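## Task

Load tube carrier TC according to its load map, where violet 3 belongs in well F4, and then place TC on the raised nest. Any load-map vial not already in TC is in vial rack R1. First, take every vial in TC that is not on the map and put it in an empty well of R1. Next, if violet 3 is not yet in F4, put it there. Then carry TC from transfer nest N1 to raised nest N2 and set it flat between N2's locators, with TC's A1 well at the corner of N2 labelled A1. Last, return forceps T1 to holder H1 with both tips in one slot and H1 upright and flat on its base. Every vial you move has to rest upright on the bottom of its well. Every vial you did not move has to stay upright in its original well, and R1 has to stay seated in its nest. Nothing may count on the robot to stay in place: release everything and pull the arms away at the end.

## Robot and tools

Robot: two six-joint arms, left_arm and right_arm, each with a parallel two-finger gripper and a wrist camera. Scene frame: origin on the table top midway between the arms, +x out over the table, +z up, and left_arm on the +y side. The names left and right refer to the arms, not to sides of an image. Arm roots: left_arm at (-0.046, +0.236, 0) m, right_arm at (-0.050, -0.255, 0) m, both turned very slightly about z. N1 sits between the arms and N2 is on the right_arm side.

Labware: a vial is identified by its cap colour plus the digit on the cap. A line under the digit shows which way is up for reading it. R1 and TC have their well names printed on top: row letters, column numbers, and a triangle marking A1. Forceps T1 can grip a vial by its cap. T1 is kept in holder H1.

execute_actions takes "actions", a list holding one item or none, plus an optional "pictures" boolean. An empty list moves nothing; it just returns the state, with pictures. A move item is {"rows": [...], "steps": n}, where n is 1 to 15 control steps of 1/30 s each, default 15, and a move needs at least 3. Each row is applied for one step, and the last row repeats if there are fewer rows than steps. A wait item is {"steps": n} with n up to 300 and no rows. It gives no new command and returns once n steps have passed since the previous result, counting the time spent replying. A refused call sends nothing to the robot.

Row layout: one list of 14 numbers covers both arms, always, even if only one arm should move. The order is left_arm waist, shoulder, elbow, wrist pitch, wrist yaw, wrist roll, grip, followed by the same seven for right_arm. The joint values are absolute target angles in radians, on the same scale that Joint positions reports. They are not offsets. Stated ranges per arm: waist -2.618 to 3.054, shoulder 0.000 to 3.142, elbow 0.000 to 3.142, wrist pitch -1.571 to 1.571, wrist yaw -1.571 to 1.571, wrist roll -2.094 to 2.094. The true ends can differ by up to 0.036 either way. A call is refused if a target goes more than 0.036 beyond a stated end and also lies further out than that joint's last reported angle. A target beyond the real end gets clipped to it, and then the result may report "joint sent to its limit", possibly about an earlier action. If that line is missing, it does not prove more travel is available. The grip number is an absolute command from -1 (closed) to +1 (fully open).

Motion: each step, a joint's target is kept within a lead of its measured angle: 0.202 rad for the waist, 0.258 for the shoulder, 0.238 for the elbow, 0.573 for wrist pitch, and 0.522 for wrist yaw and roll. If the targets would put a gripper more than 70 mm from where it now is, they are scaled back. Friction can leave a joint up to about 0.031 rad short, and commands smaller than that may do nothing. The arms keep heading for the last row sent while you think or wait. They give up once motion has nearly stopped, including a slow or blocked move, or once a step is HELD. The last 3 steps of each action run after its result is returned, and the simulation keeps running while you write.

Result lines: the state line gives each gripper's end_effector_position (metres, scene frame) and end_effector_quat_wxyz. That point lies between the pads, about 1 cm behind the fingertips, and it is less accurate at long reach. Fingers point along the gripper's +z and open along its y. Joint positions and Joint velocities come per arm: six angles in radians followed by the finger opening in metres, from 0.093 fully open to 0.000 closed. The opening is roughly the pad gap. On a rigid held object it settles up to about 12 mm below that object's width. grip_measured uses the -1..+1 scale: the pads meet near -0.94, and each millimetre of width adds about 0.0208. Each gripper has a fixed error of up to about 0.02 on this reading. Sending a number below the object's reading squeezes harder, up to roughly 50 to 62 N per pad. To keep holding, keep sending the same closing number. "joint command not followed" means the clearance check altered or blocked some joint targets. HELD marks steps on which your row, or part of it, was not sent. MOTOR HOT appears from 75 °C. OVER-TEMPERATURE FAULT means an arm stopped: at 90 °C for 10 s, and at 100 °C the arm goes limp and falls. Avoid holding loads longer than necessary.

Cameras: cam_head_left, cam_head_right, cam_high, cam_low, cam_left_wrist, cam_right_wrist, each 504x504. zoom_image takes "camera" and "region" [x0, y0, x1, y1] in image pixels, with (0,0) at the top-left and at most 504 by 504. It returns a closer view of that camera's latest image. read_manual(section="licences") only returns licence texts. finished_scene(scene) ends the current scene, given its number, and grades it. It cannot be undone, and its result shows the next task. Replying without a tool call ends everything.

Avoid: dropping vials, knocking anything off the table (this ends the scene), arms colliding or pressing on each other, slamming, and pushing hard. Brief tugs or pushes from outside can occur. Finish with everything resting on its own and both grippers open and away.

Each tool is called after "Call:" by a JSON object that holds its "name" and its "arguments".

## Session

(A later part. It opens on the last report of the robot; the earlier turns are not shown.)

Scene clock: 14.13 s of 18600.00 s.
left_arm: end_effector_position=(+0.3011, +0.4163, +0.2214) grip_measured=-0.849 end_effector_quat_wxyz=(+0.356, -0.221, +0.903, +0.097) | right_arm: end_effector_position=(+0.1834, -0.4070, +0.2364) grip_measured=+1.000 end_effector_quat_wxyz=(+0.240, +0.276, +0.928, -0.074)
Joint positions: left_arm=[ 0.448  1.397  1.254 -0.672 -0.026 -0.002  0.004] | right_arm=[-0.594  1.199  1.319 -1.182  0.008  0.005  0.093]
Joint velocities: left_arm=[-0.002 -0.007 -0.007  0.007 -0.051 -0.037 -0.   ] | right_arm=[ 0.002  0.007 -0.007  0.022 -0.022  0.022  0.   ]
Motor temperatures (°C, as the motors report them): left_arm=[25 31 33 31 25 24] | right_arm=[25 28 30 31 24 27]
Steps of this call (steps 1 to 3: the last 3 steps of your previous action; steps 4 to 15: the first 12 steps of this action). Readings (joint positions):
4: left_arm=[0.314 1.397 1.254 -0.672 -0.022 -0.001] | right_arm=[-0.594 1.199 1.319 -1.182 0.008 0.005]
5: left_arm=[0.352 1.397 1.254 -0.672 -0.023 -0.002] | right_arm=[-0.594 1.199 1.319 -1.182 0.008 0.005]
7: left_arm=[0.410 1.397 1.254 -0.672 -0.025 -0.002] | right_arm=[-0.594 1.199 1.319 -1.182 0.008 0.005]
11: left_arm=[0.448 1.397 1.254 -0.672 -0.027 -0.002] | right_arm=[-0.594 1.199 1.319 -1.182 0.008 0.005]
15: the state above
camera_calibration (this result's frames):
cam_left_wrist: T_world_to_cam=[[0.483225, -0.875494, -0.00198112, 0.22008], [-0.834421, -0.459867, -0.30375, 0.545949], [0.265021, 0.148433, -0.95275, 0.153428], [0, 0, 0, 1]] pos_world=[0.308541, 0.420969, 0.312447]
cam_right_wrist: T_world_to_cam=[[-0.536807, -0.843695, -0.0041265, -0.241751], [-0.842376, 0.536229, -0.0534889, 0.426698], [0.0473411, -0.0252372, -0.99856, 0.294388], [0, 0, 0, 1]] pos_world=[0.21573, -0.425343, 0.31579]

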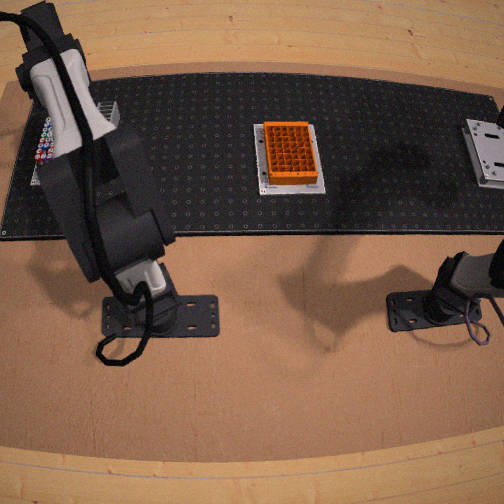

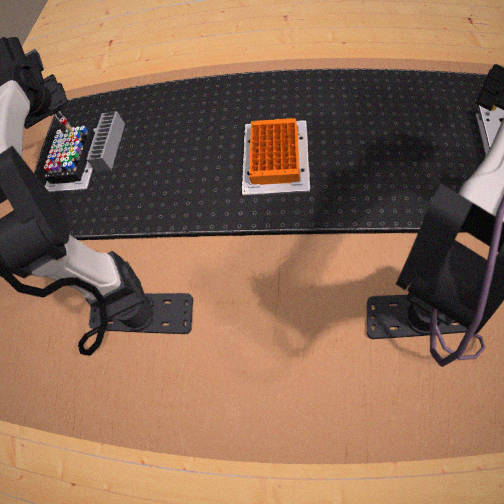

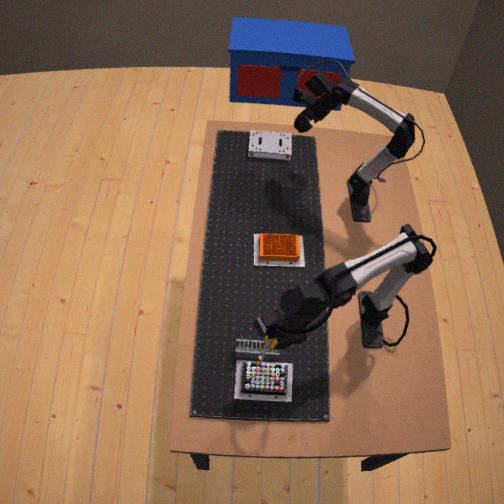

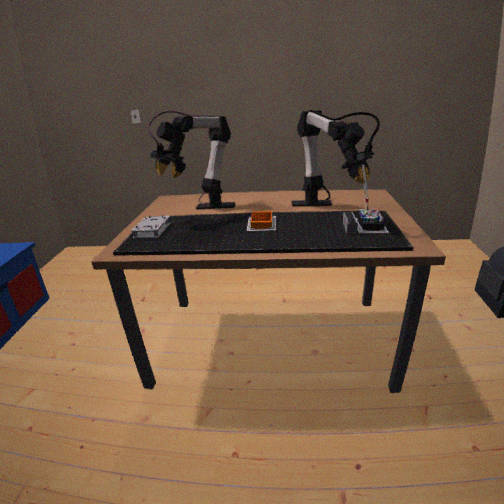

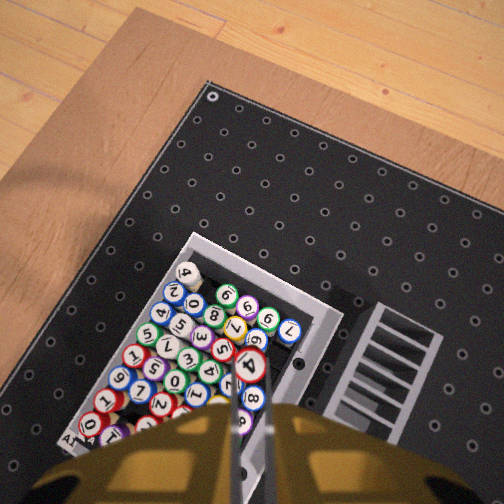

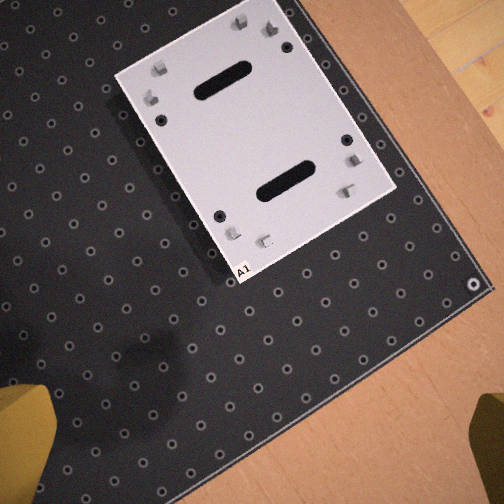

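Call:
{"name": "execute_actions", "arguments": {"actions": [{"rows":[[0.428,1.41,1.26,-0.692,-0.002,0,-0.86,-0.6,1.2,1.3,-1.2,0,0,1],[0.428,1.418,1.26,-0.692,-0.002,0,-0.86,-0.6,1.2,1.3,-1.2,0,0,1],[0.428,1.425,1.26,-0.692,-0.002,0,-0.86,-0.6,1.2,1.3,-1.2,0,0,1],[0.428,1.432,1.26,-0.692,-0.002,0,-0.86,-0.6,1.2,1.3,-1.2,0,0,1],[0.428,1.439,1.26,-0.692,-0.002,0,-0.86,-0.6,1.2,1.3,-1.2,0,0,1],[0.428,1.445,1.26,-0.692,-0.002,0,-0.86,-0.6,1.2,1.3,-1.2,0,0,1]],"steps":15}], "pictures": true}}

Call:
{"name": "zoom_image", "arguments": {"camera": "cam_left_wrist", "region": [170,270,330,430]}}

Scene clock: 14.77 s of 18600.00 s.
left_arm: end_effector_position=(+0.3049, +0.4120, +0.2060) grip_measured=-0.849 end_effector_quat_wxyz=(+0.336, -0.217, +0.913, +0.084) | right_arm: end_effector_position=(+0.1834, -0.4070, +0.2364) grip_measured=+1.000 end_effector_quat_wxyz=(+0.240, +0.276, +0.928, -0.074)
Joint positions: left_arm=[ 0.44   1.433  1.254 -0.685 -0.012 -0.002  0.004] | right_arm=[-0.594  1.199  1.319 -1.182  0.008  0.005  0.093]
Joint velocities: left_arm=[ 0.002 -0.012 -0.017  0.037 -0.022  0.066  0.   ] | right_arm=[-0.002  0.007 -0.002  0.007 -0.037 -0.081  0.   ]
Motor temperatures (°C, as the motors report them): left_arm=[25 31 33 31 25 24] | right_arm=[25 28 30 31 24 27]
Steps of this call (steps 1 to 3: the last 3 steps of your previous action; steps 4 to 7: the robot went on to your last target; steps 8 to 19: the first 12 steps of this action). Readings (joint positions):
8: left_arm=[0.447 1.397 1.254 -0.673 -0.025 -0.002] | right_arm=[-0.594 1.199 1.319 -1.182 0.008 0.005]
9: left_arm=[0.446 1.397 1.254 -0.675 -0.022 -0.002] | right_arm=[-0.594 1.199 1.319 -1.182 0.008 0.005]
11: left_arm=[0.442 1.399 1.254 -0.678 -0.018 -0.002] | right_arm=[-0.594 1.199 1.319 -1.182 0.008 0.005]
15: left_arm=[0.440 1.422 1.254 -0.680 -0.013 -0.002] | right_arm=[-0.594 1.199 1.319 -1.182 0.008 0.005]
19: the state above
camera_calibration (this result's frames):
cam_left_wrist: T_world_to_cam=[[0.467766, -0.883822, 0.00730924, 0.220646], [-0.853291, -0.453732, -0.256948, 0.535953], [0.230412, 0.113955, -0.966398, 0.165961], [0, 0, 0, 1]] pos_world=[0.315873, 0.419279, 0.296484]
cam_right_wrist: T_world_to_cam=[[-0.536807, -0.843695, -0.0041265, -0.241751], [-0.842376, 0.536229, -0.0534889, 0.426698], [0.0473411, -0.0252372, -0.99856, 0.294388], [0, 0, 0, 1]] pos_world=[0.21573, -0.425343, 0.31579]

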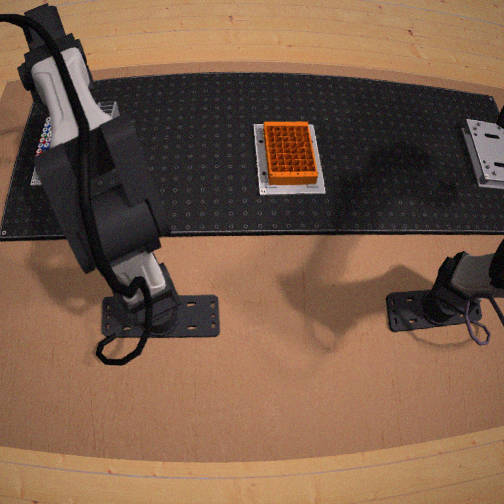

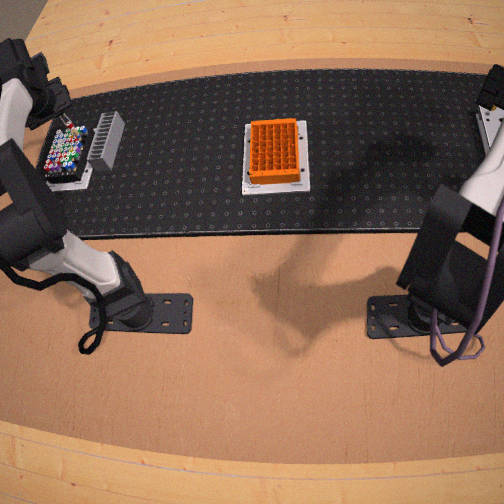

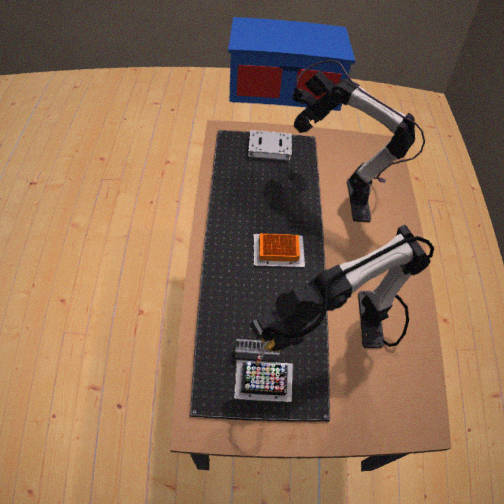

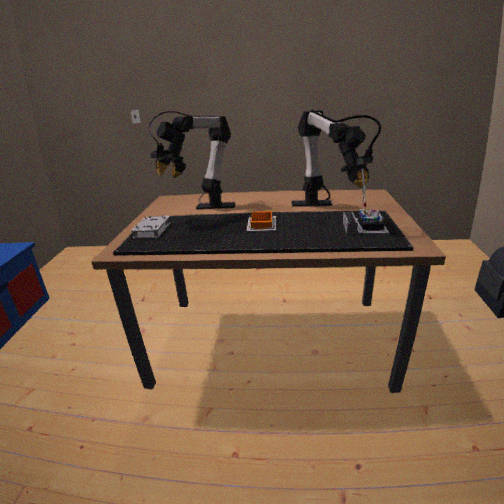

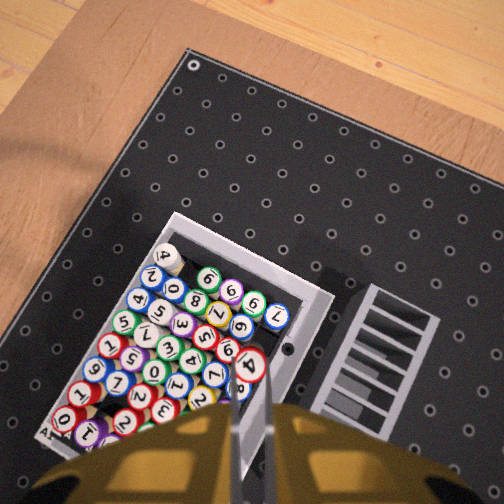

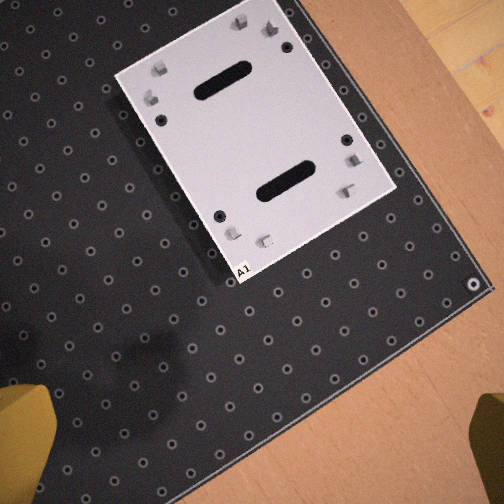

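Region (170, 270, 330, 430) of cam_left_wrist's 504x504 image, scaled by 3.150, with more detail than that image has.

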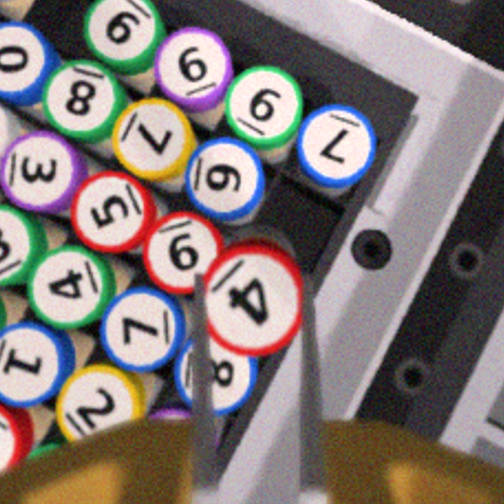

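Call:
{"name": "execute_actions", "arguments": {"actions": [{"rows":[[0.435,1.45,1.26,-0.70,-0.006,0,-0.86,-0.6,1.2,1.3,-1.2,0,0,1],[0.435,1.456,1.26,-0.70,-0.006,0,-0.86,-0.6,1.2,1.3,-1.2,0,0,1],[0.435,1.461,1.26,-0.70,-0.006,0,-0.86,-0.6,1.2,1.3,-1.2,0,0,1],[0.435,1.466,1.26,-0.70,-0.006,0,-0.86,-0.6,1.2,1.3,-1.2,0,0,1],[0.435,1.471,1.26,-0.70,-0.006,0,-0.86,-0.6,1.2,1.3,-1.2,0,0,1],[0.435,1.476,1.26,-0.70,-0.006,0,-0.86,-0.6,1.2,1.3,-1.2,0,0,1],[0.435,1.481,1.26,-0.70,-0.006,0,-0.86,-0.6,1.2,1.3,-1.2,0,0,1],[0.435,1.486,1.26,-0.70,-0.006,0,-0.86,-0.6,1.2,1.3,-1.2,0,0,1],[0.435,1.491,1.26,-0.70,-0.006,0,-0.86,-0.6,1.2,1.3,-1.2,0,0,1],[0.435,1.495,1.26,-0.70,-0.006,0,-0.86,-0.6,1.2,1.3,-1.2,0,0,1]],"steps":15}]}}

Call:
{"name": "execute_actions", "arguments": {"actions": [{"steps":6}], "pictures": true}}

Call:
{"name": "zoom_image", "arguments": {"camera": "cam_left_wrist", "region": [190,290,310,410]}}

Scene clock: 15.47 s of 18600.00 s.
left_arm: end_effector_position=(+0.3072, +0.4130, +0.1875) grip_measured=-0.849 end_effector_quat_wxyz=(+0.311, -0.219, +0.922, +0.078) | right_arm: end_effector_position=(+0.1834, -0.4070, +0.2364) grip_measured=+1.000 end_effector_quat_wxyz=(+0.240, +0.276, +0.928, -0.074)
Joint positions: left_arm=[ 0.44   1.48   1.254 -0.692 -0.011 -0.002  0.004] | right_arm=[-0.594  1.199  1.319 -1.182  0.008  0.005  0.093]
Joint velocities: left_arm=[-0.012  0.105 -0.002 -0.037 -0.007 -0.007  0.   ] | right_arm=[-0.027  0.002  0.002 -0.066 -0.037  0.037  0.   ]
Motor temperatures (°C, as the motors report them): left_arm=[25 31 33 31 25 24] | right_arm=[25 28 30 31 24 27]
Steps of this call (steps 1 to 3: the last 3 steps of your previous action; steps 4 to 9: the robot went on to your last target; steps 10 to 21: the first 12 steps of this action). Readings (joint positions):
10: left_arm=[0.440 1.433 1.254 -0.686 -0.011 -0.002] | right_arm=[-0.594 1.199 1.319 -1.182 0.008 0.005]
11: left_arm=[0.440 1.433 1.254 -0.687 -0.011 -0.002] | right_arm=[-0.594 1.199 1.319 -1.182 0.008 0.005]
13: left_arm=[0.440 1.435 1.254 -0.689 -0.011 -0.002] | right_arm=[-0.594 1.199 1.319 -1.182 0.008 0.005]
17: left_arm=[0.440 1.456 1.254 -0.689 -0.011 -0.002] | right_arm=[-0.594 1.199 1.319 -1.182 0.008 0.005]
21: the state above

Scene clock: 15.67 s of 18600.00 s.
left_arm: end_effector_position=(+0.3072, +0.4130, +0.1858) grip_measured=-0.849 end_effector_quat_wxyz=(+0.309, -0.219, +0.922, +0.077) | right_arm: end_effector_position=(+0.1834, -0.4070, +0.2364) grip_measured=+1.000 end_effector_quat_wxyz=(+0.240, +0.276, +0.928, -0.074)
Joint positions: left_arm=[ 0.44   1.484  1.254 -0.694 -0.011 -0.002  0.004] | right_arm=[-0.594  1.199  1.319 -1.182  0.008  0.005  0.093]
Joint velocities: left_arm=[-0.012 -0.007  0.002 -0.081  0.007  0.022  0.   ] | right_arm=[-0.002 -0.007 -0.007 -0.037  0.022 -0.022  0.   ]
Motor temperatures (°C, as the motors report them): left_arm=[25 31 34 31 25 24] | right_arm=[25 28 30 31 24 27]
Kept back: nothing.
Steps of this call (steps 1 to 3: the last 3 steps of your previous action; steps 4 to 6: the robot went on to your last target). Readings (joint positions):
1: left_arm=[0.440 1.482 1.254 -0.693 -0.011 -0.002] | right_arm=[-0.594 1.199 1.319 -1.182 0.008 0.005]
2: left_arm=[0.440 1.484 1.254 -0.693 -0.011 -0.002] | right_arm=[-0.594 1.199 1.319 -1.182 0.008 0.005]
4: left_arm=[0.440 1.484 1.254 -0.694 -0.011 -0.002] | right_arm=[-0.594 1.199 1.319 -1.182 0.008 0.005]
6: the state above
camera_calibration (this result's frames):
cam_left_wrist: T_world_to_cam=[[0.467704, -0.883862, 0.00635537, 0.220813], [-0.865538, -0.459441, -0.199395, 0.528598], [0.179157, 0.0877568, -0.979899, 0.17489], [0, 0, 0, 1]] pos_world=[0.322913, 0.42268, 0.27537]
cam_right_wrist: T_world_to_cam=[[-0.536807, -0.843695, -0.0041265, -0.241751], [-0.842376, 0.536229, -0.0534889, 0.426698], [0.0473411, -0.0252372, -0.99856, 0.294388], [0, 0, 0, 1]] pos_world=[0.21573, -0.425343, 0.31579]

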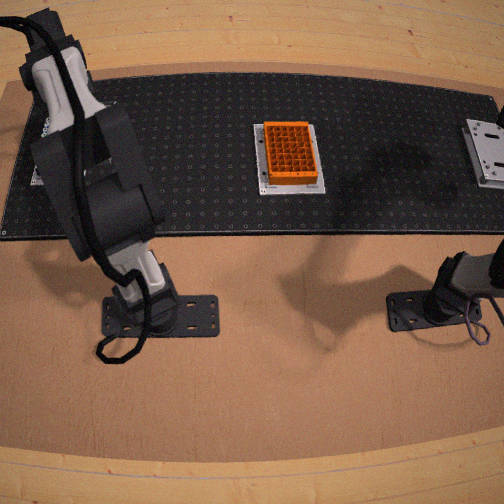

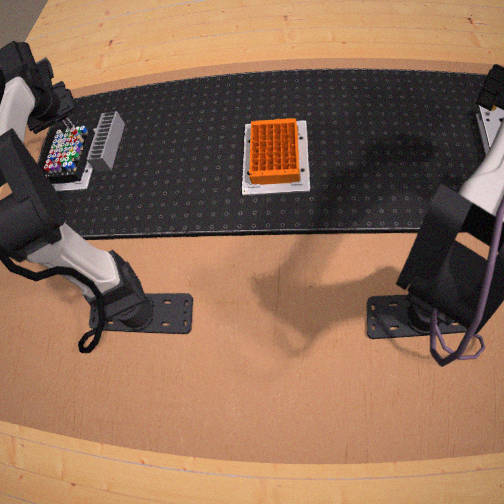

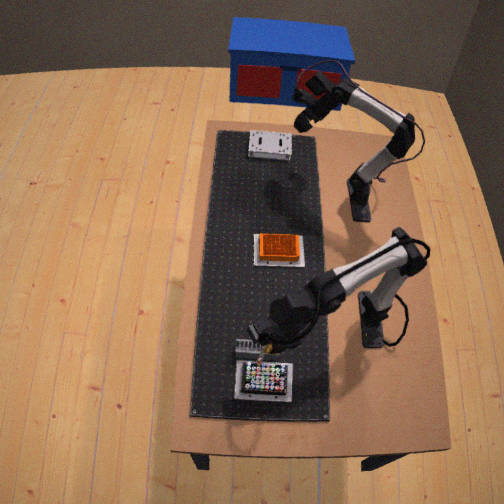

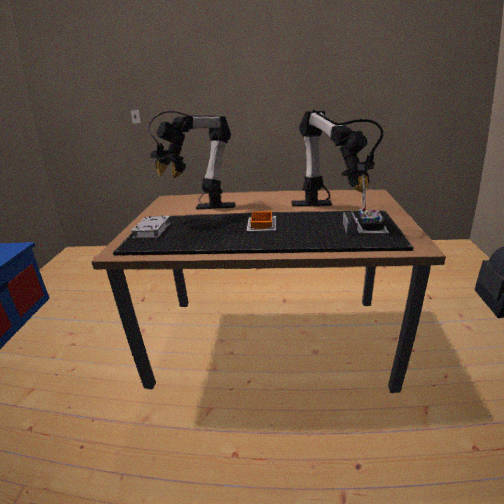

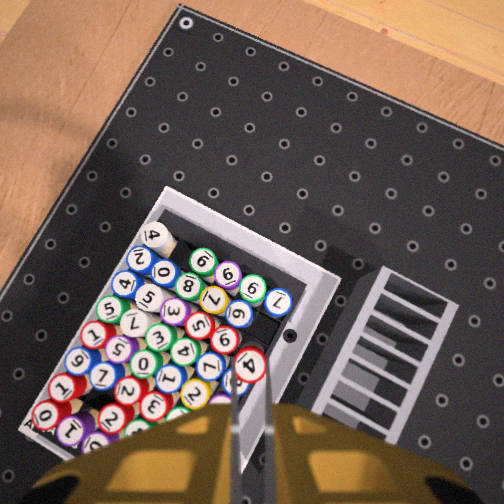

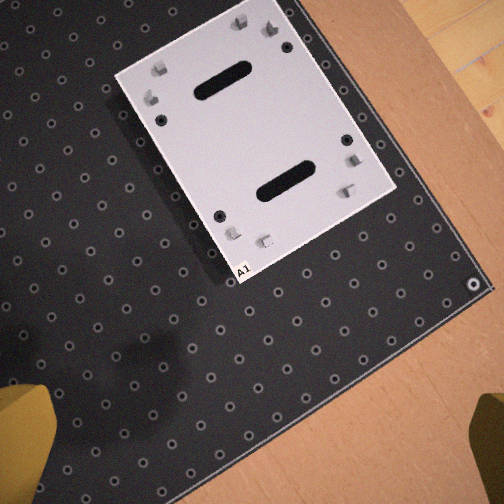

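Region (190, 290, 310, 410) of cam_left_wrist's 504x504 image, scaled by 4.200, with more detail than that image has.

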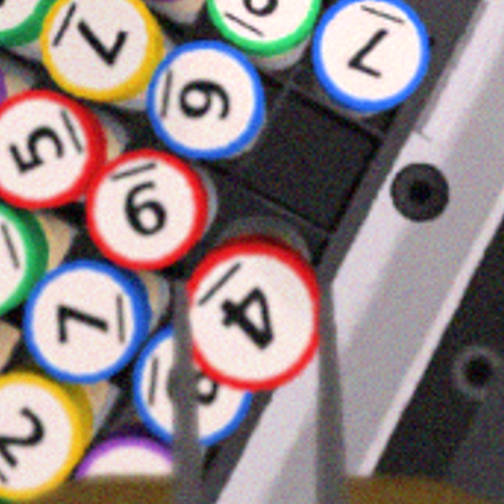

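Call:
{"name": "execute_actions", "arguments": {"actions": [{"rows":[[0.435,1.495,1.26,-0.666,-0.024,0,-0.86,-0.6,1.2,1.3,-1.2,0,0,1]],"steps":12}]}}

Call:
{"name": "execute_actions", "arguments": {"actions": [{"rows":[[0.435,1.50,1.26,-0.666,-0.02,0,-0.86,-0.6,1.2,1.3,-1.2,0,0,1],[0.435,1.504,1.26,-0.666,-0.02,0,-0.86,-0.6,1.2,1.3,-1.2,0,0,1],[0.435,1.508,1.26,-0.666,-0.02,0,-0.86,-0.6,1.2,1.3,-1.2,0,0,1],[0.435,1.511,1.26,-0.665,-0.02,0,-0.86,-0.6,1.2,1.3,-1.2,0,0,1],[0.435,1.514,1.26,-0.665,-0.02,0,-0.86,-0.6,1.2,1.3,-1.2,0,0,1],[0.435,1.517,1.26,-0.664,-0.02,0,-0.86,-0.6,1.2,1.3,-1.2,0,0,1],[0.435,1.52,1.26,-0.664,-0.02,0,-0.86,-0.6,1.2,1.3,-1.2,0,0,1],[0.435,1.523,1.26,-0.663,-0.02,0,-0.86,-0.6,1.2,1.3,-1.2,0,0,1],[0.435,1.526,1.26,-0.663,-0.02,0,-0.86,-0.6,1.2,1.3,-1.2,0,0,1],[0.435,1.529,1.26,-0.662,-0.02,0,-0.86,-0.6,1.2,1.3,-1.2,0,0,1]],"steps":15}], "pictures": true}}

Call:
{"name": "zoom_image", "arguments": {"camera": "cam_left_wrist", "region": [190,290,310,410]}}

Scene clock: 16.30 s of 18600.00 s.
left_arm: end_effector_position=(+0.3070, +0.4135, +0.1859) grip_measured=-0.849 end_effector_quat_wxyz=(+0.309, -0.219, +0.922, +0.079) | right_arm: end_effector_position=(+0.1834, -0.4070, +0.2364) grip_measured=+1.000 end_effector_quat_wxyz=(+0.240, +0.276, +0.928, -0.074)
Joint positions: left_arm=[ 0.44   1.484  1.254 -0.693 -0.014 -0.002  0.004] | right_arm=[-0.594  1.199  1.319 -1.182  0.008  0.005  0.093]
Joint velocities: left_arm=[-0.007 -0.007 -0.002  0.022  0.007 -0.037 -0.   ] | right_arm=[-0.002 -0.007  0.002  0.037 -0.022  0.007  0.   ]
Motor temperatures (°C, as the motors report them): left_arm=[25 31 34 31 25 24] | right_arm=[25 28 30 31 24 27]
Steps of this call (steps 1 to 10: the robot went on to your last target; steps 11 to 19: the first 9 steps of this action). Readings (joint positions):
11: left_arm=[0.440 1.484 1.254 -0.694 -0.011 -0.002] | right_arm=[-0.594 1.199 1.319 -1.182 0.008 0.005]
12: left_arm=[0.440 1.484 1.254 -0.694 -0.012 -0.002] | right_arm=[-0.594 1.199 1.319 -1.182 0.008 0.005]
14: left_arm=[0.440 1.484 1.254 -0.693 -0.013 -0.002] | right_arm=[-0.594 1.199 1.319 -1.182 0.008 0.005]
18: left_arm=[0.440 1.484 1.254 -0.693 -0.014 -0.002] | right_arm=[-0.594 1.199 1.319 -1.182 0.008 0.005]
19: the state above

Scene clock: 16.80 s of 18600.00 s.
left_arm: end_effector_position=(+0.3095, +0.4147, +0.1754) grip_measured=-0.849 end_effector_quat_wxyz=(+0.297, -0.220, +0.926, +0.076) | right_arm: end_effector_position=(+0.1834, -0.4070, +0.2364) grip_measured=+1.000 end_effector_quat_wxyz=(+0.240, +0.276, +0.928, -0.074)
Joint positions: left_arm=[ 0.44   1.513  1.254 -0.689 -0.014 -0.002  0.004] | right_arm=[-0.594  1.199  1.319 -1.182  0.008  0.005  0.093]
Joint velocities: left_arm=[-0.007  0.076 -0.012 -0.037 -0.037 -0.081 -0.   ] | right_arm=[ 0.012  0.012 -0.012 -0.022 -0.007  0.037  0.   ]
Motor temperatures (°C, as the motors report them): left_arm=[25 31 34 31 25 24] | right_arm=[25 28 30 31 24 27]
Steps of this call (steps 1 to 3: the last 3 steps of your previous action; steps 4 to 15: the first 12 steps of this action). Readings (joint positions):
4: left_arm=[0.440 1.484 1.254 -0.692 -0.014 -0.002] | right_arm=[-0.594 1.199 1.319 -1.182 0.008 0.005]
5: left_arm=[0.440 1.484 1.254 -0.692 -0.014 -0.002] | right_arm=[-0.594 1.199 1.319 -1.182 0.008 0.005]
7: left_arm=[0.440 1.484 1.254 -0.692 -0.014 -0.002] | right_arm=[-0.594 1.199 1.319 -1.182 0.008 0.005]
11: left_arm=[0.440 1.496 1.254 -0.689 -0.014 -0.002] | right_arm=[-0.594 1.199 1.319 -1.182 0.008 0.005]
15: the state above
camera_calibration (this result's frames):
cam_left_wrist: T_world_to_cam=[[0.469612, -0.882868, 0.0029173, 0.220983], [-0.868988, -0.462808, -0.175124, 0.527547], [0.155962, 0.0797052, -0.984542, 0.175455], [0, 0, 0, 1]] pos_world=[0.327292, 0.425267, 0.264484]
cam_right_wrist: T_world_to_cam=[[-0.536807, -0.843695, -0.0041265, -0.241751], [-0.842376, 0.536229, -0.0534889, 0.426698], [0.0473411, -0.0252372, -0.99856, 0.294388], [0, 0, 0, 1]] pos_world=[0.21573, -0.425343, 0.31579]

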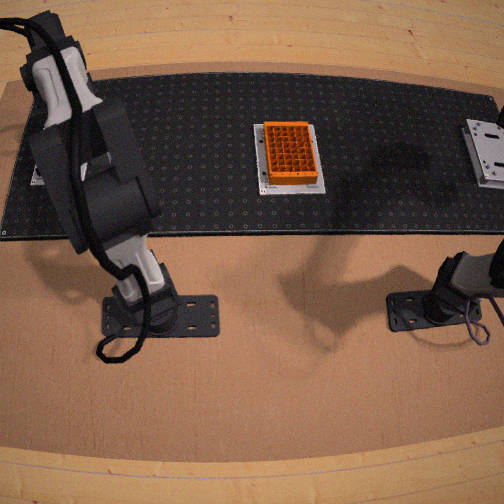

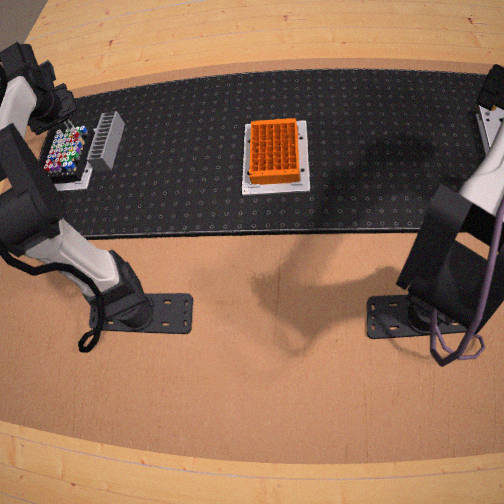

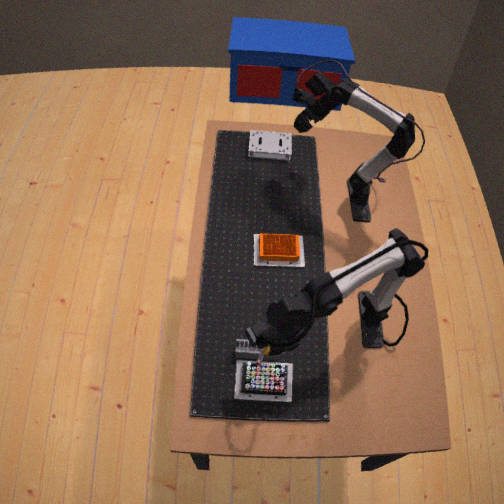

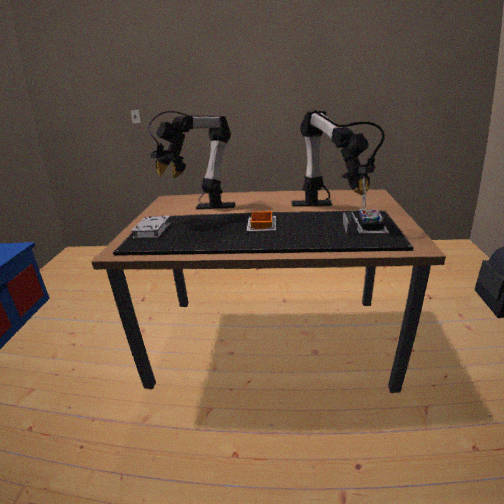

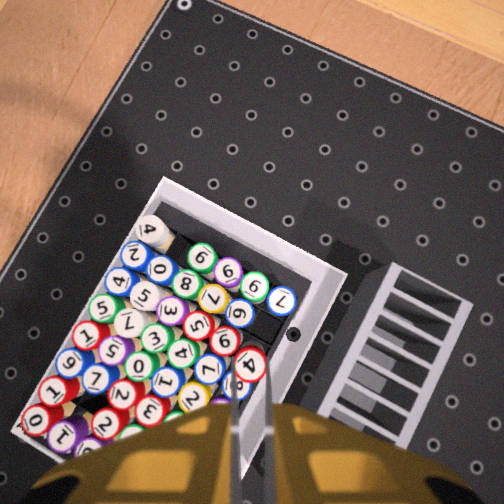

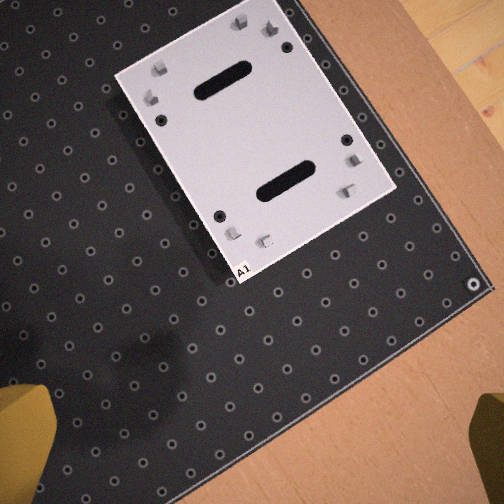

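Region (190, 290, 310, 410) of cam_left_wrist's 504x504 image, scaled by 4.200, with more detail than that image has.

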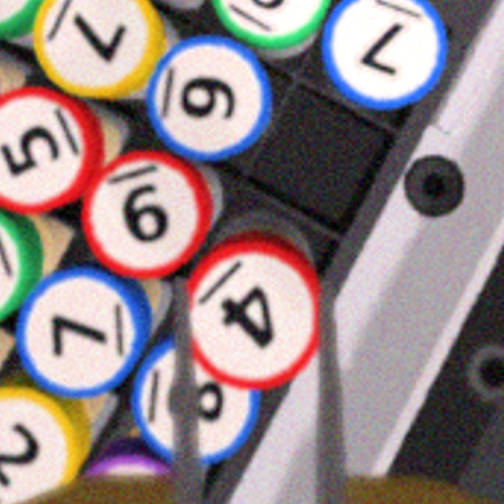

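Call:
{"name": "execute_actions", "arguments": {"actions": [{"rows":[[0.435,1.530,1.26,-0.660,-0.02,0,-0.86,-0.6,1.2,1.3,-1.2,0,0,1],[0.435,1.533,1.26,-0.659,-0.02,0,-0.86,-0.6,1.2,1.3,-1.2,0,0,1],[0.435,1.536,1.26,-0.658,-0.02,0,-0.86,-0.6,1.2,1.3,-1.2,0,0,1],[0.435,1.539,1.26,-0.657,-0.02,0,-0.86,-0.6,1.2,1.3,-1.2,0,0,1],[0.435,1.542,1.26,-0.656,-0.02,0,-0.86,-0.6,1.2,1.3,-1.2,0,0,1],[0.435,1.545,1.26,-0.655,-0.02,0,-0.86,-0.6,1.2,1.3,-1.2,0,0,1],[0.435,1.548,1.26,-0.654,-0.02,0,-0.86,-0.6,1.2,1.3,-1.2,0,0,1],[0.435,1.551,1.26,-0.653,-0.02,0,-0.86,-0.6,1.2,1.3,-1.2,0,0,1],[0.435,1.554,1.26,-0.652,-0.02,0,-0.86,-0.6,1.2,1.3,-1.2,0,0,1],[0.435,1.557,1.26,-0.651,-0.02,0,-0.86,-0.6,1.2,1.3,-1.2,0,0,1]],"steps":15}], "pictures": true}}

Call:
{"name": "zoom_image", "arguments": {"camera": "cam_left_wrist", "region": [190,290,310,410]}}

Scene clock: 17.43 s of 18600.00 s.
left_arm: end_effector_position=(+0.3126, +0.4163, +0.1665) grip_measured=-0.849 end_effector_quat_wxyz=(+0.289, -0.221, +0.929, +0.075) | right_arm: end_effector_position=(+0.1834, -0.4070, +0.2364) grip_measured=+1.000 end_effector_quat_wxyz=(+0.240, +0.276, +0.928, -0.074)
Joint positions: left_arm=[ 0.44   1.54   1.254 -0.679 -0.014 -0.002  0.004] | right_arm=[-0.594  1.199  1.319 -1.182  0.008  0.005  0.093]
Joint velocities: left_arm=[-0.007  0.09  -0.002 -0.007  0.022  0.007 -0.001] | right_arm=[-0.022  0.002  0.017 -0.022 -0.022  0.081  0.   ]
Motor temperatures (°C, as the motors report them): left_arm=[25 31 34 31 25 24] | right_arm=[25 28 30 31 24 27]
Steps of this call (steps 1 to 3: the last 3 steps of your previous action; steps 4 to 7: the robot went on to your last target; steps 8 to 19: the first 12 steps of this action). Readings (joint positions):
8: left_arm=[0.440 1.516 1.254 -0.687 -0.014 -0.002] | right_arm=[-0.594 1.199 1.319 -1.182 0.008 0.005]
9: left_arm=[0.440 1.516 1.254 -0.687 -0.014 -0.002] | right_arm=[-0.594 1.199 1.319 -1.182 0.008 0.005]
11: left_arm=[0.440 1.516 1.254 -0.686 -0.014 -0.002] | right_arm=[-0.594 1.199 1.319 -1.182 0.008 0.005]
15: left_arm=[0.440 1.523 1.254 -0.681 -0.014 -0.002] | right_arm=[-0.594 1.199 1.319 -1.182 0.008 0.005]
19: the state above
camera_calibration (this result's frames):
cam_left_wrist: T_world_to_cam=[[0.469653, -0.882848, 0.00243115, 0.220969], [-0.871551, -0.464079, -0.158205, 0.527966], [0.140799, 0.0721825, -0.987403, 0.174415], [0, 0, 0, 1]] pos_world=[0.331813, 0.42751, 0.255208]
cam_right_wrist: T_world_to_cam=[[-0.536807, -0.843695, -0.0041265, -0.241751], [-0.842376, 0.536229, -0.0534889, 0.426698], [0.0473411, -0.0252372, -0.99856, 0.294388], [0, 0, 0, 1]] pos_world=[0.21573, -0.425343, 0.31579]

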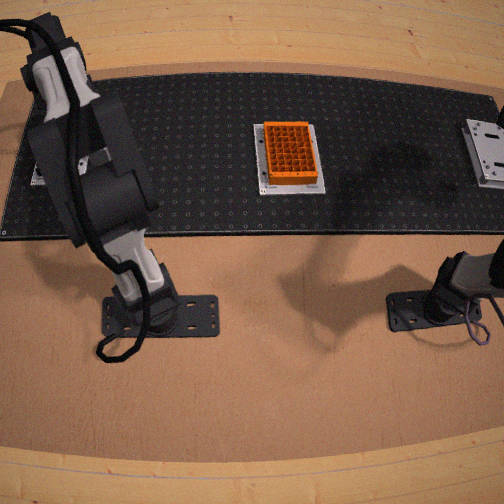

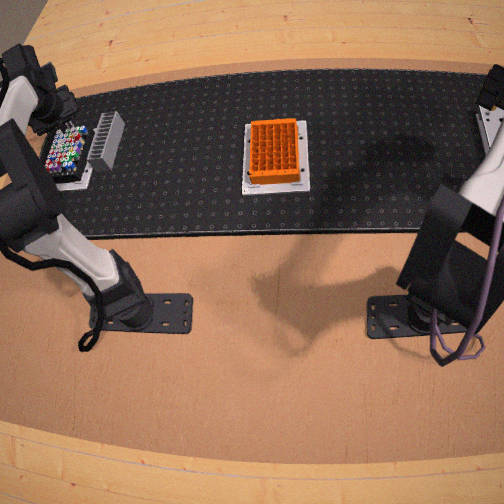

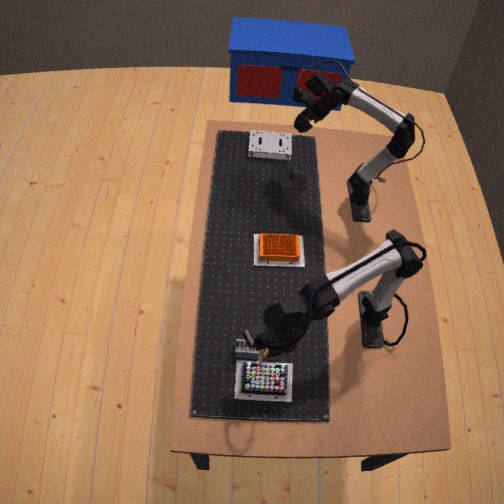

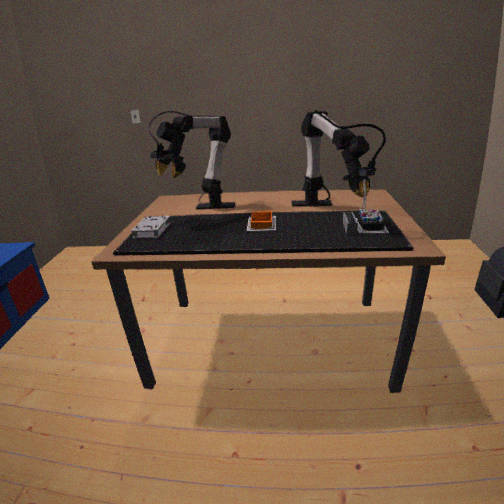

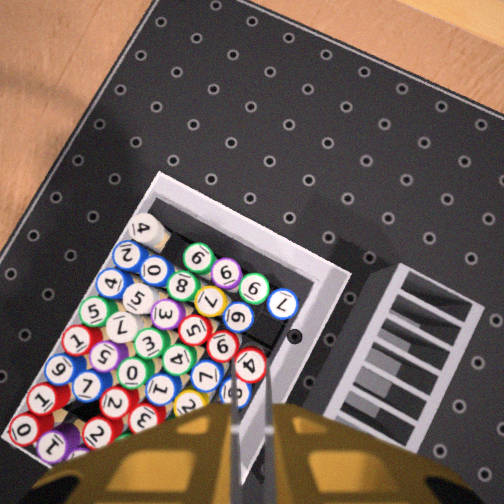

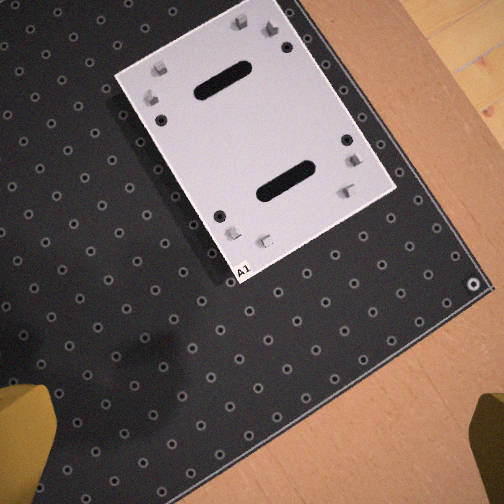

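Region (190, 290, 310, 410) of cam_left_wrist's 504x504 image, scaled by 4.200, with more detail than that image has.

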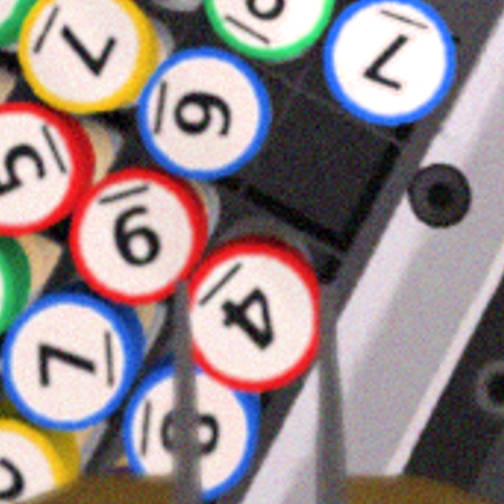

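Call:
{"name": "execute_actions", "arguments": {"actions": [{"rows":[[0.435,1.562,1.26,-0.651,-0.02,0,-0.86,-0.6,1.2,1.3,-1.2,0,0,1],[0.435,1.566,1.26,-0.650,-0.02,0,-0.86,-0.6,1.2,1.3,-1.2,0,0,1],[0.435,1.569,1.26,-0.650,-0.02,0,-0.86,-0.6,1.2,1.3,-1.2,0,0,1],[0.435,1.572,1.26,-0.650,-0.02,0,-0.86,-0.6,1.2,1.3,-1.2,0,0,1],[0.435,1.575,1.26,-0.650,-0.02,0,-0.86,-0.6,1.2,1.3,-1.2,0,0,1],[0.435,1.575,1.26,-0.650,-0.02,0,-0.86,-0.6,1.2,1.3,-1.2,0,0,1],[0.435,1.575,1.26,-0.650,-0.02,0,-0.86,-0.6,1.2,1.3,-1.2,0,0,1],[0.435,1.575,1.26,-0.650,-0.02,0,-0.86,-0.6,1.2,1.3,-1.2,0,0,1],[0.435,1.575,1.26,-0.650,-0.02,0,-0.86,-0.6,1.2,1.3,-1.2,0,0,1],[0.435,1.575,1.26,-0.650,-0.02,0,-0.8,-0.6,1.2,1.3,-1.2,0,0,1],[0.435,1.575,1.26,-0.650,-0.02,0,-0.775,-0.6,1.2,1.3,-1.2,0,0,1],[0.435,1.575,1.26,-0.650,-0.02,0,-0.755,-0.6,1.2,1.3,-1.2,0,0,1]],"steps":15}]}}

Call:
{"name": "execute_actions", "arguments": {"actions": [{"rows":[[0.435,1.575,1.26,-0.650,-0.02,0,-0.755,-0.6,1.2,1.3,-1.2,0,0,1],[0.435,1.54,1.26,-0.66,-0.02,0,-0.755,-0.6,1.2,1.3,-1.2,0,0,1],[0.435,1.53,1.26,-0.66,-0.02,0,-0.755,-0.6,1.2,1.3,-1.2,0,0,1],[0.435,1.52,1.26,-0.66,-0.02,0,-0.755,-0.6,1.2,1.3,-1.2,0,0,1],[0.435,1.51,1.26,-0.66,-0.02,0,-0.755,-0.6,1.2,1.3,-1.2,0,0,1],[0.435,1.50,1.26,-0.66,-0.02,0,-0.755,-0.6,1.2,1.3,-1.2,0,0,1],[0.435,1.49,1.26,-0.66,-0.02,0,-0.755,-0.6,1.2,1.3,-1.2,0,0,1],[0.435,1.48,1.26,-0.66,-0.02,0,-0.755,-0.6,1.2,1.3,-1.2,0,0,1],[0.435,1.47,1.26,-0.66,-0.02,0,-0.755,-0.6,1.2,1.3,-1.2,0,0,1]],"steps":15}]}}

Call:
{"name": "execute_actions", "arguments": {"actions": [{"steps":6}], "pictures": true}}

Call:
{"name": "zoom_image", "arguments": {"camera": "cam_left_wrist", "region": [130,250,310,430]}}

Scene clock: 26.17 s of 18600.00 s.
left_arm: end_effector_position=(+0.3142, +0.4171, +0.1592) grip_measured=-0.767 end_effector_quat_wxyz=(+0.281, -0.221, +0.931, +0.073) | right_arm: end_effector_position=(+0.1834, -0.4070, +0.2364) grip_measured=+1.000 end_effector_quat_wxyz=(+0.240, +0.276, +0.928, -0.074)
Joint positions: left_arm=[ 0.44   1.56   1.254 -0.675 -0.014 -0.002  0.008] | right_arm=[-0.594  1.199  1.319 -1.182  0.008  0.005  0.093]
Joint velocities: left_arm=[ 0.022  0.012 -0.002 -0.022 -0.007  0.051  0.02 ] | right_arm=[ 0.002  0.002 -0.017  0.007 -0.051  0.007  0.   ]
Motor temperatures (°C, as the motors report them): left_arm=[25 31 35 32 25 24] | right_arm=[25 28 30 32 24 27]
Steps of this call (steps 1 to 3: the last 3 steps of your previous action; steps 4 to 15: the robot went on to your last target; steps 16 to 90: nothing new was sent; then 5.33 s passed at rest; steps 91 to 102: the first 12 steps of this action). Readings (joint positions):
91: left_arm=[0.440 1.544 1.254 -0.678 -0.014 -0.002] | right_arm=[-0.594 1.199 1.319 -1.182 0.008 0.005]
92: left_arm=[0.440 1.544 1.254 -0.678 -0.014 -0.002] | right_arm=[-0.594 1.199 1.319 -1.182 0.008 0.005]
94: left_arm=[0.440 1.545 1.254 -0.678 -0.014 -0.002] | right_arm=[-0.594 1.199 1.319 -1.182 0.008 0.005]
98: left_arm=[0.440 1.556 1.254 -0.675 -0.014 -0.002] | right_arm=[-0.594 1.199 1.319 -1.182 0.008 0.005]
102: the state above

Scene clock: 26.67 s of 18600.00 s.
left_arm: end_effector_position=(+0.3107, +0.4154, +0.1852) grip_measured=-0.757 end_effector_quat_wxyz=(+0.313, -0.219, +0.921, +0.080) | right_arm: end_effector_position=(+0.1834, -0.4070, +0.2364) grip_measured=+1.000 end_effector_quat_wxyz=(+0.240, +0.276, +0.928, -0.074)
Joint positions: left_arm=[ 0.44   1.492  1.254 -0.675 -0.014 -0.002  0.009] | right_arm=[-0.594  1.199  1.319 -1.182  0.008  0.005  0.093]
Joint velocities: left_arm=[-0.002 -0.173 -0.002 -0.007  0.007 -0.037 -0.   ] | right_arm=[-0.007 -0.012  0.002 -0.007 -0.037  0.022  0.   ]
Motor temperatures (°C, as the motors report them): left_arm=[25 31 35 32 25 24] | right_arm=[25 28 30 32 24 27]
Steps of this call (steps 1 to 3: the last 3 steps of your previous action; steps 4 to 15: the first 12 steps of this action). Readings (joint positions):
4: left_arm=[0.440 1.560 1.254 -0.675 -0.014 -0.002] | right_arm=[-0.594 1.199 1.319 -1.182 0.008 0.005]
5: left_arm=[0.440 1.560 1.254 -0.675 -0.014 -0.002] | right_arm=[-0.594 1.199 1.319 -1.182 0.008 0.005]
7: left_arm=[0.440 1.559 1.254 -0.675 -0.014 -0.002] | right_arm=[-0.594 1.199 1.319 -1.182 0.008 0.005]
11: left_arm=[0.440 1.533 1.254 -0.675 -0.014 -0.002] | right_arm=[-0.594 1.199 1.319 -1.182 0.008 0.005]
15: the state above

Scene clock: 26.87 s of 18600.00 s.
left_arm: end_effector_position=(+0.3103, +0.4152, +0.1873) grip_measured=-0.757 end_effector_quat_wxyz=(+0.315, -0.219, +0.920, +0.081) | right_arm: end_effector_position=(+0.1834, -0.4070, +0.2364) grip_measured=+1.000 end_effector_quat_wxyz=(+0.240, +0.276, +0.928, -0.074)
Joint positions: left_arm=[ 0.44   1.487  1.254 -0.675 -0.014 -0.002  0.009] | right_arm=[-0.594  1.199  1.319 -1.182  0.008  0.005  0.093]
Joint velocities: left_arm=[-0.007  0.012 -0.012  0.022  0.037 -0.022 -0.001] | right_arm=[-0.017 -0.002  0.002 -0.007  0.007  0.11   0.   ]
Motor temperatures (°C, as the motors report them): left_arm=[25 31 35 32 25 24] | right_arm=[25 28 30 32 24 27]
Kept back: nothing.
Steps of this call (steps 1 to 3: the last 3 steps of your previous action; steps 4 to 6: the robot went on to your last target). Readings (joint positions):
1: left_arm=[0.440 1.488 1.254 -0.675 -0.014 -0.002] | right_arm=[-0.594 1.199 1.319 -1.182 0.008 0.005]
2: left_arm=[0.440 1.487 1.254 -0.675 -0.014 -0.002] | right_arm=[-0.594 1.199 1.319 -1.182 0.008 0.005]
4: left_arm=[0.440 1.487 1.254 -0.675 -0.014 -0.002] | right_arm=[-0.594 1.199 1.319 -1.182 0.008 0.005]
6: the state above
camera_calibration (this result's frames):
cam_left_wrist: T_world_to_cam=[[0.469487, -0.88293, 0.00404808, 0.220773], [-0.861999, -0.45934, -0.214393, 0.534335], [0.191153, 0.097165, -0.976739, 0.167345], [0, 0, 0, 1]] pos_world=[0.324958, 0.424109, 0.277116]
cam_right_wrist: T_world_to_cam=[[-0.536807, -0.843695, -0.0041265, -0.241751], [-0.842376, 0.536229, -0.0534889, 0.426698], [0.0473411, -0.0252372, -0.99856, 0.294388], [0, 0, 0, 1]] pos_world=[0.21573, -0.425343, 0.31579]

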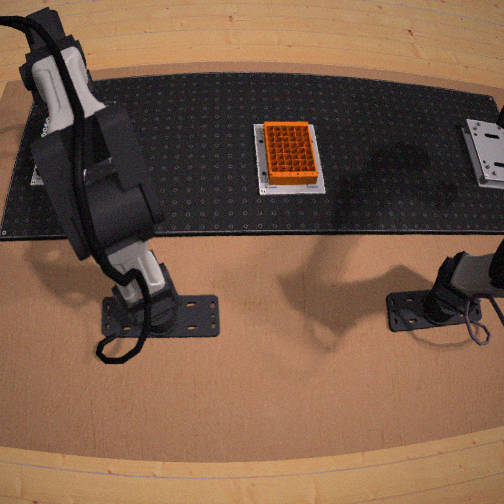

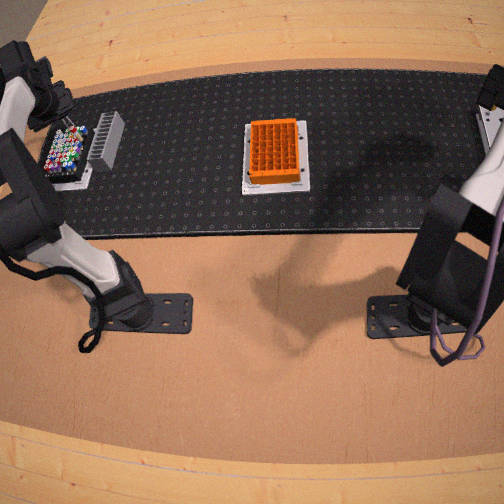

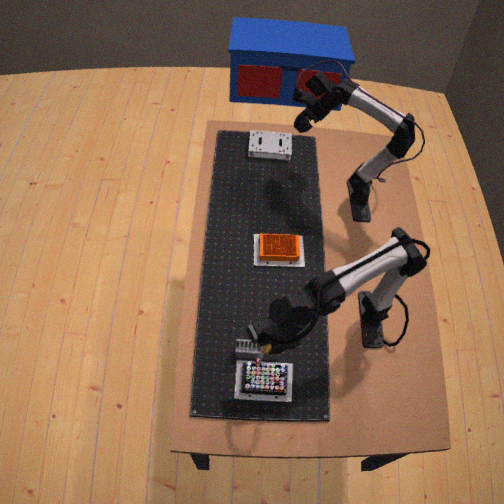

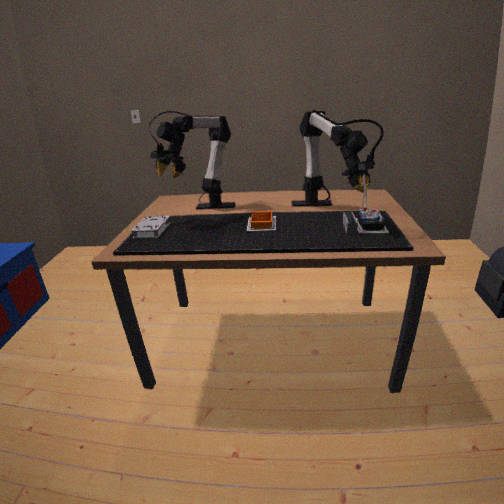

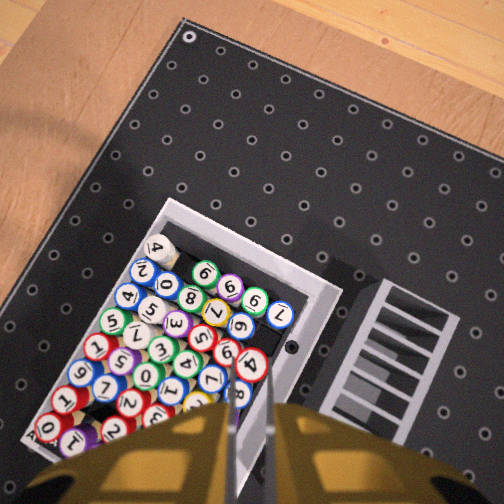

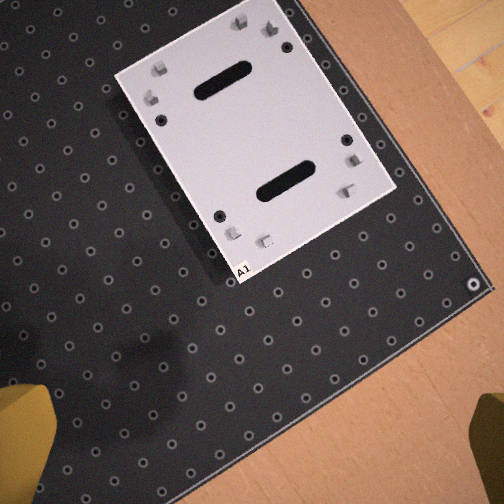

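Region (130, 250, 310, 430) of cam_left_wrist's 504x504 image, scaled by 2.800, with more detail than that image has.

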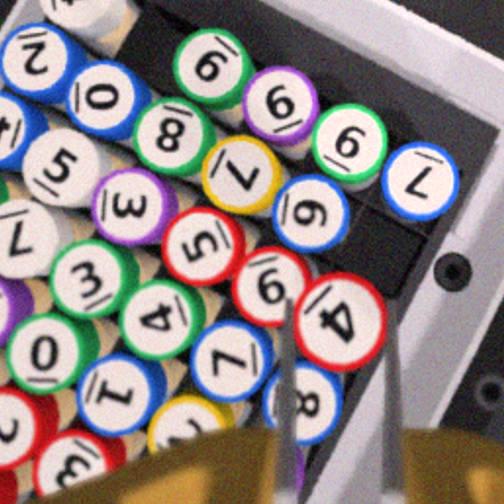

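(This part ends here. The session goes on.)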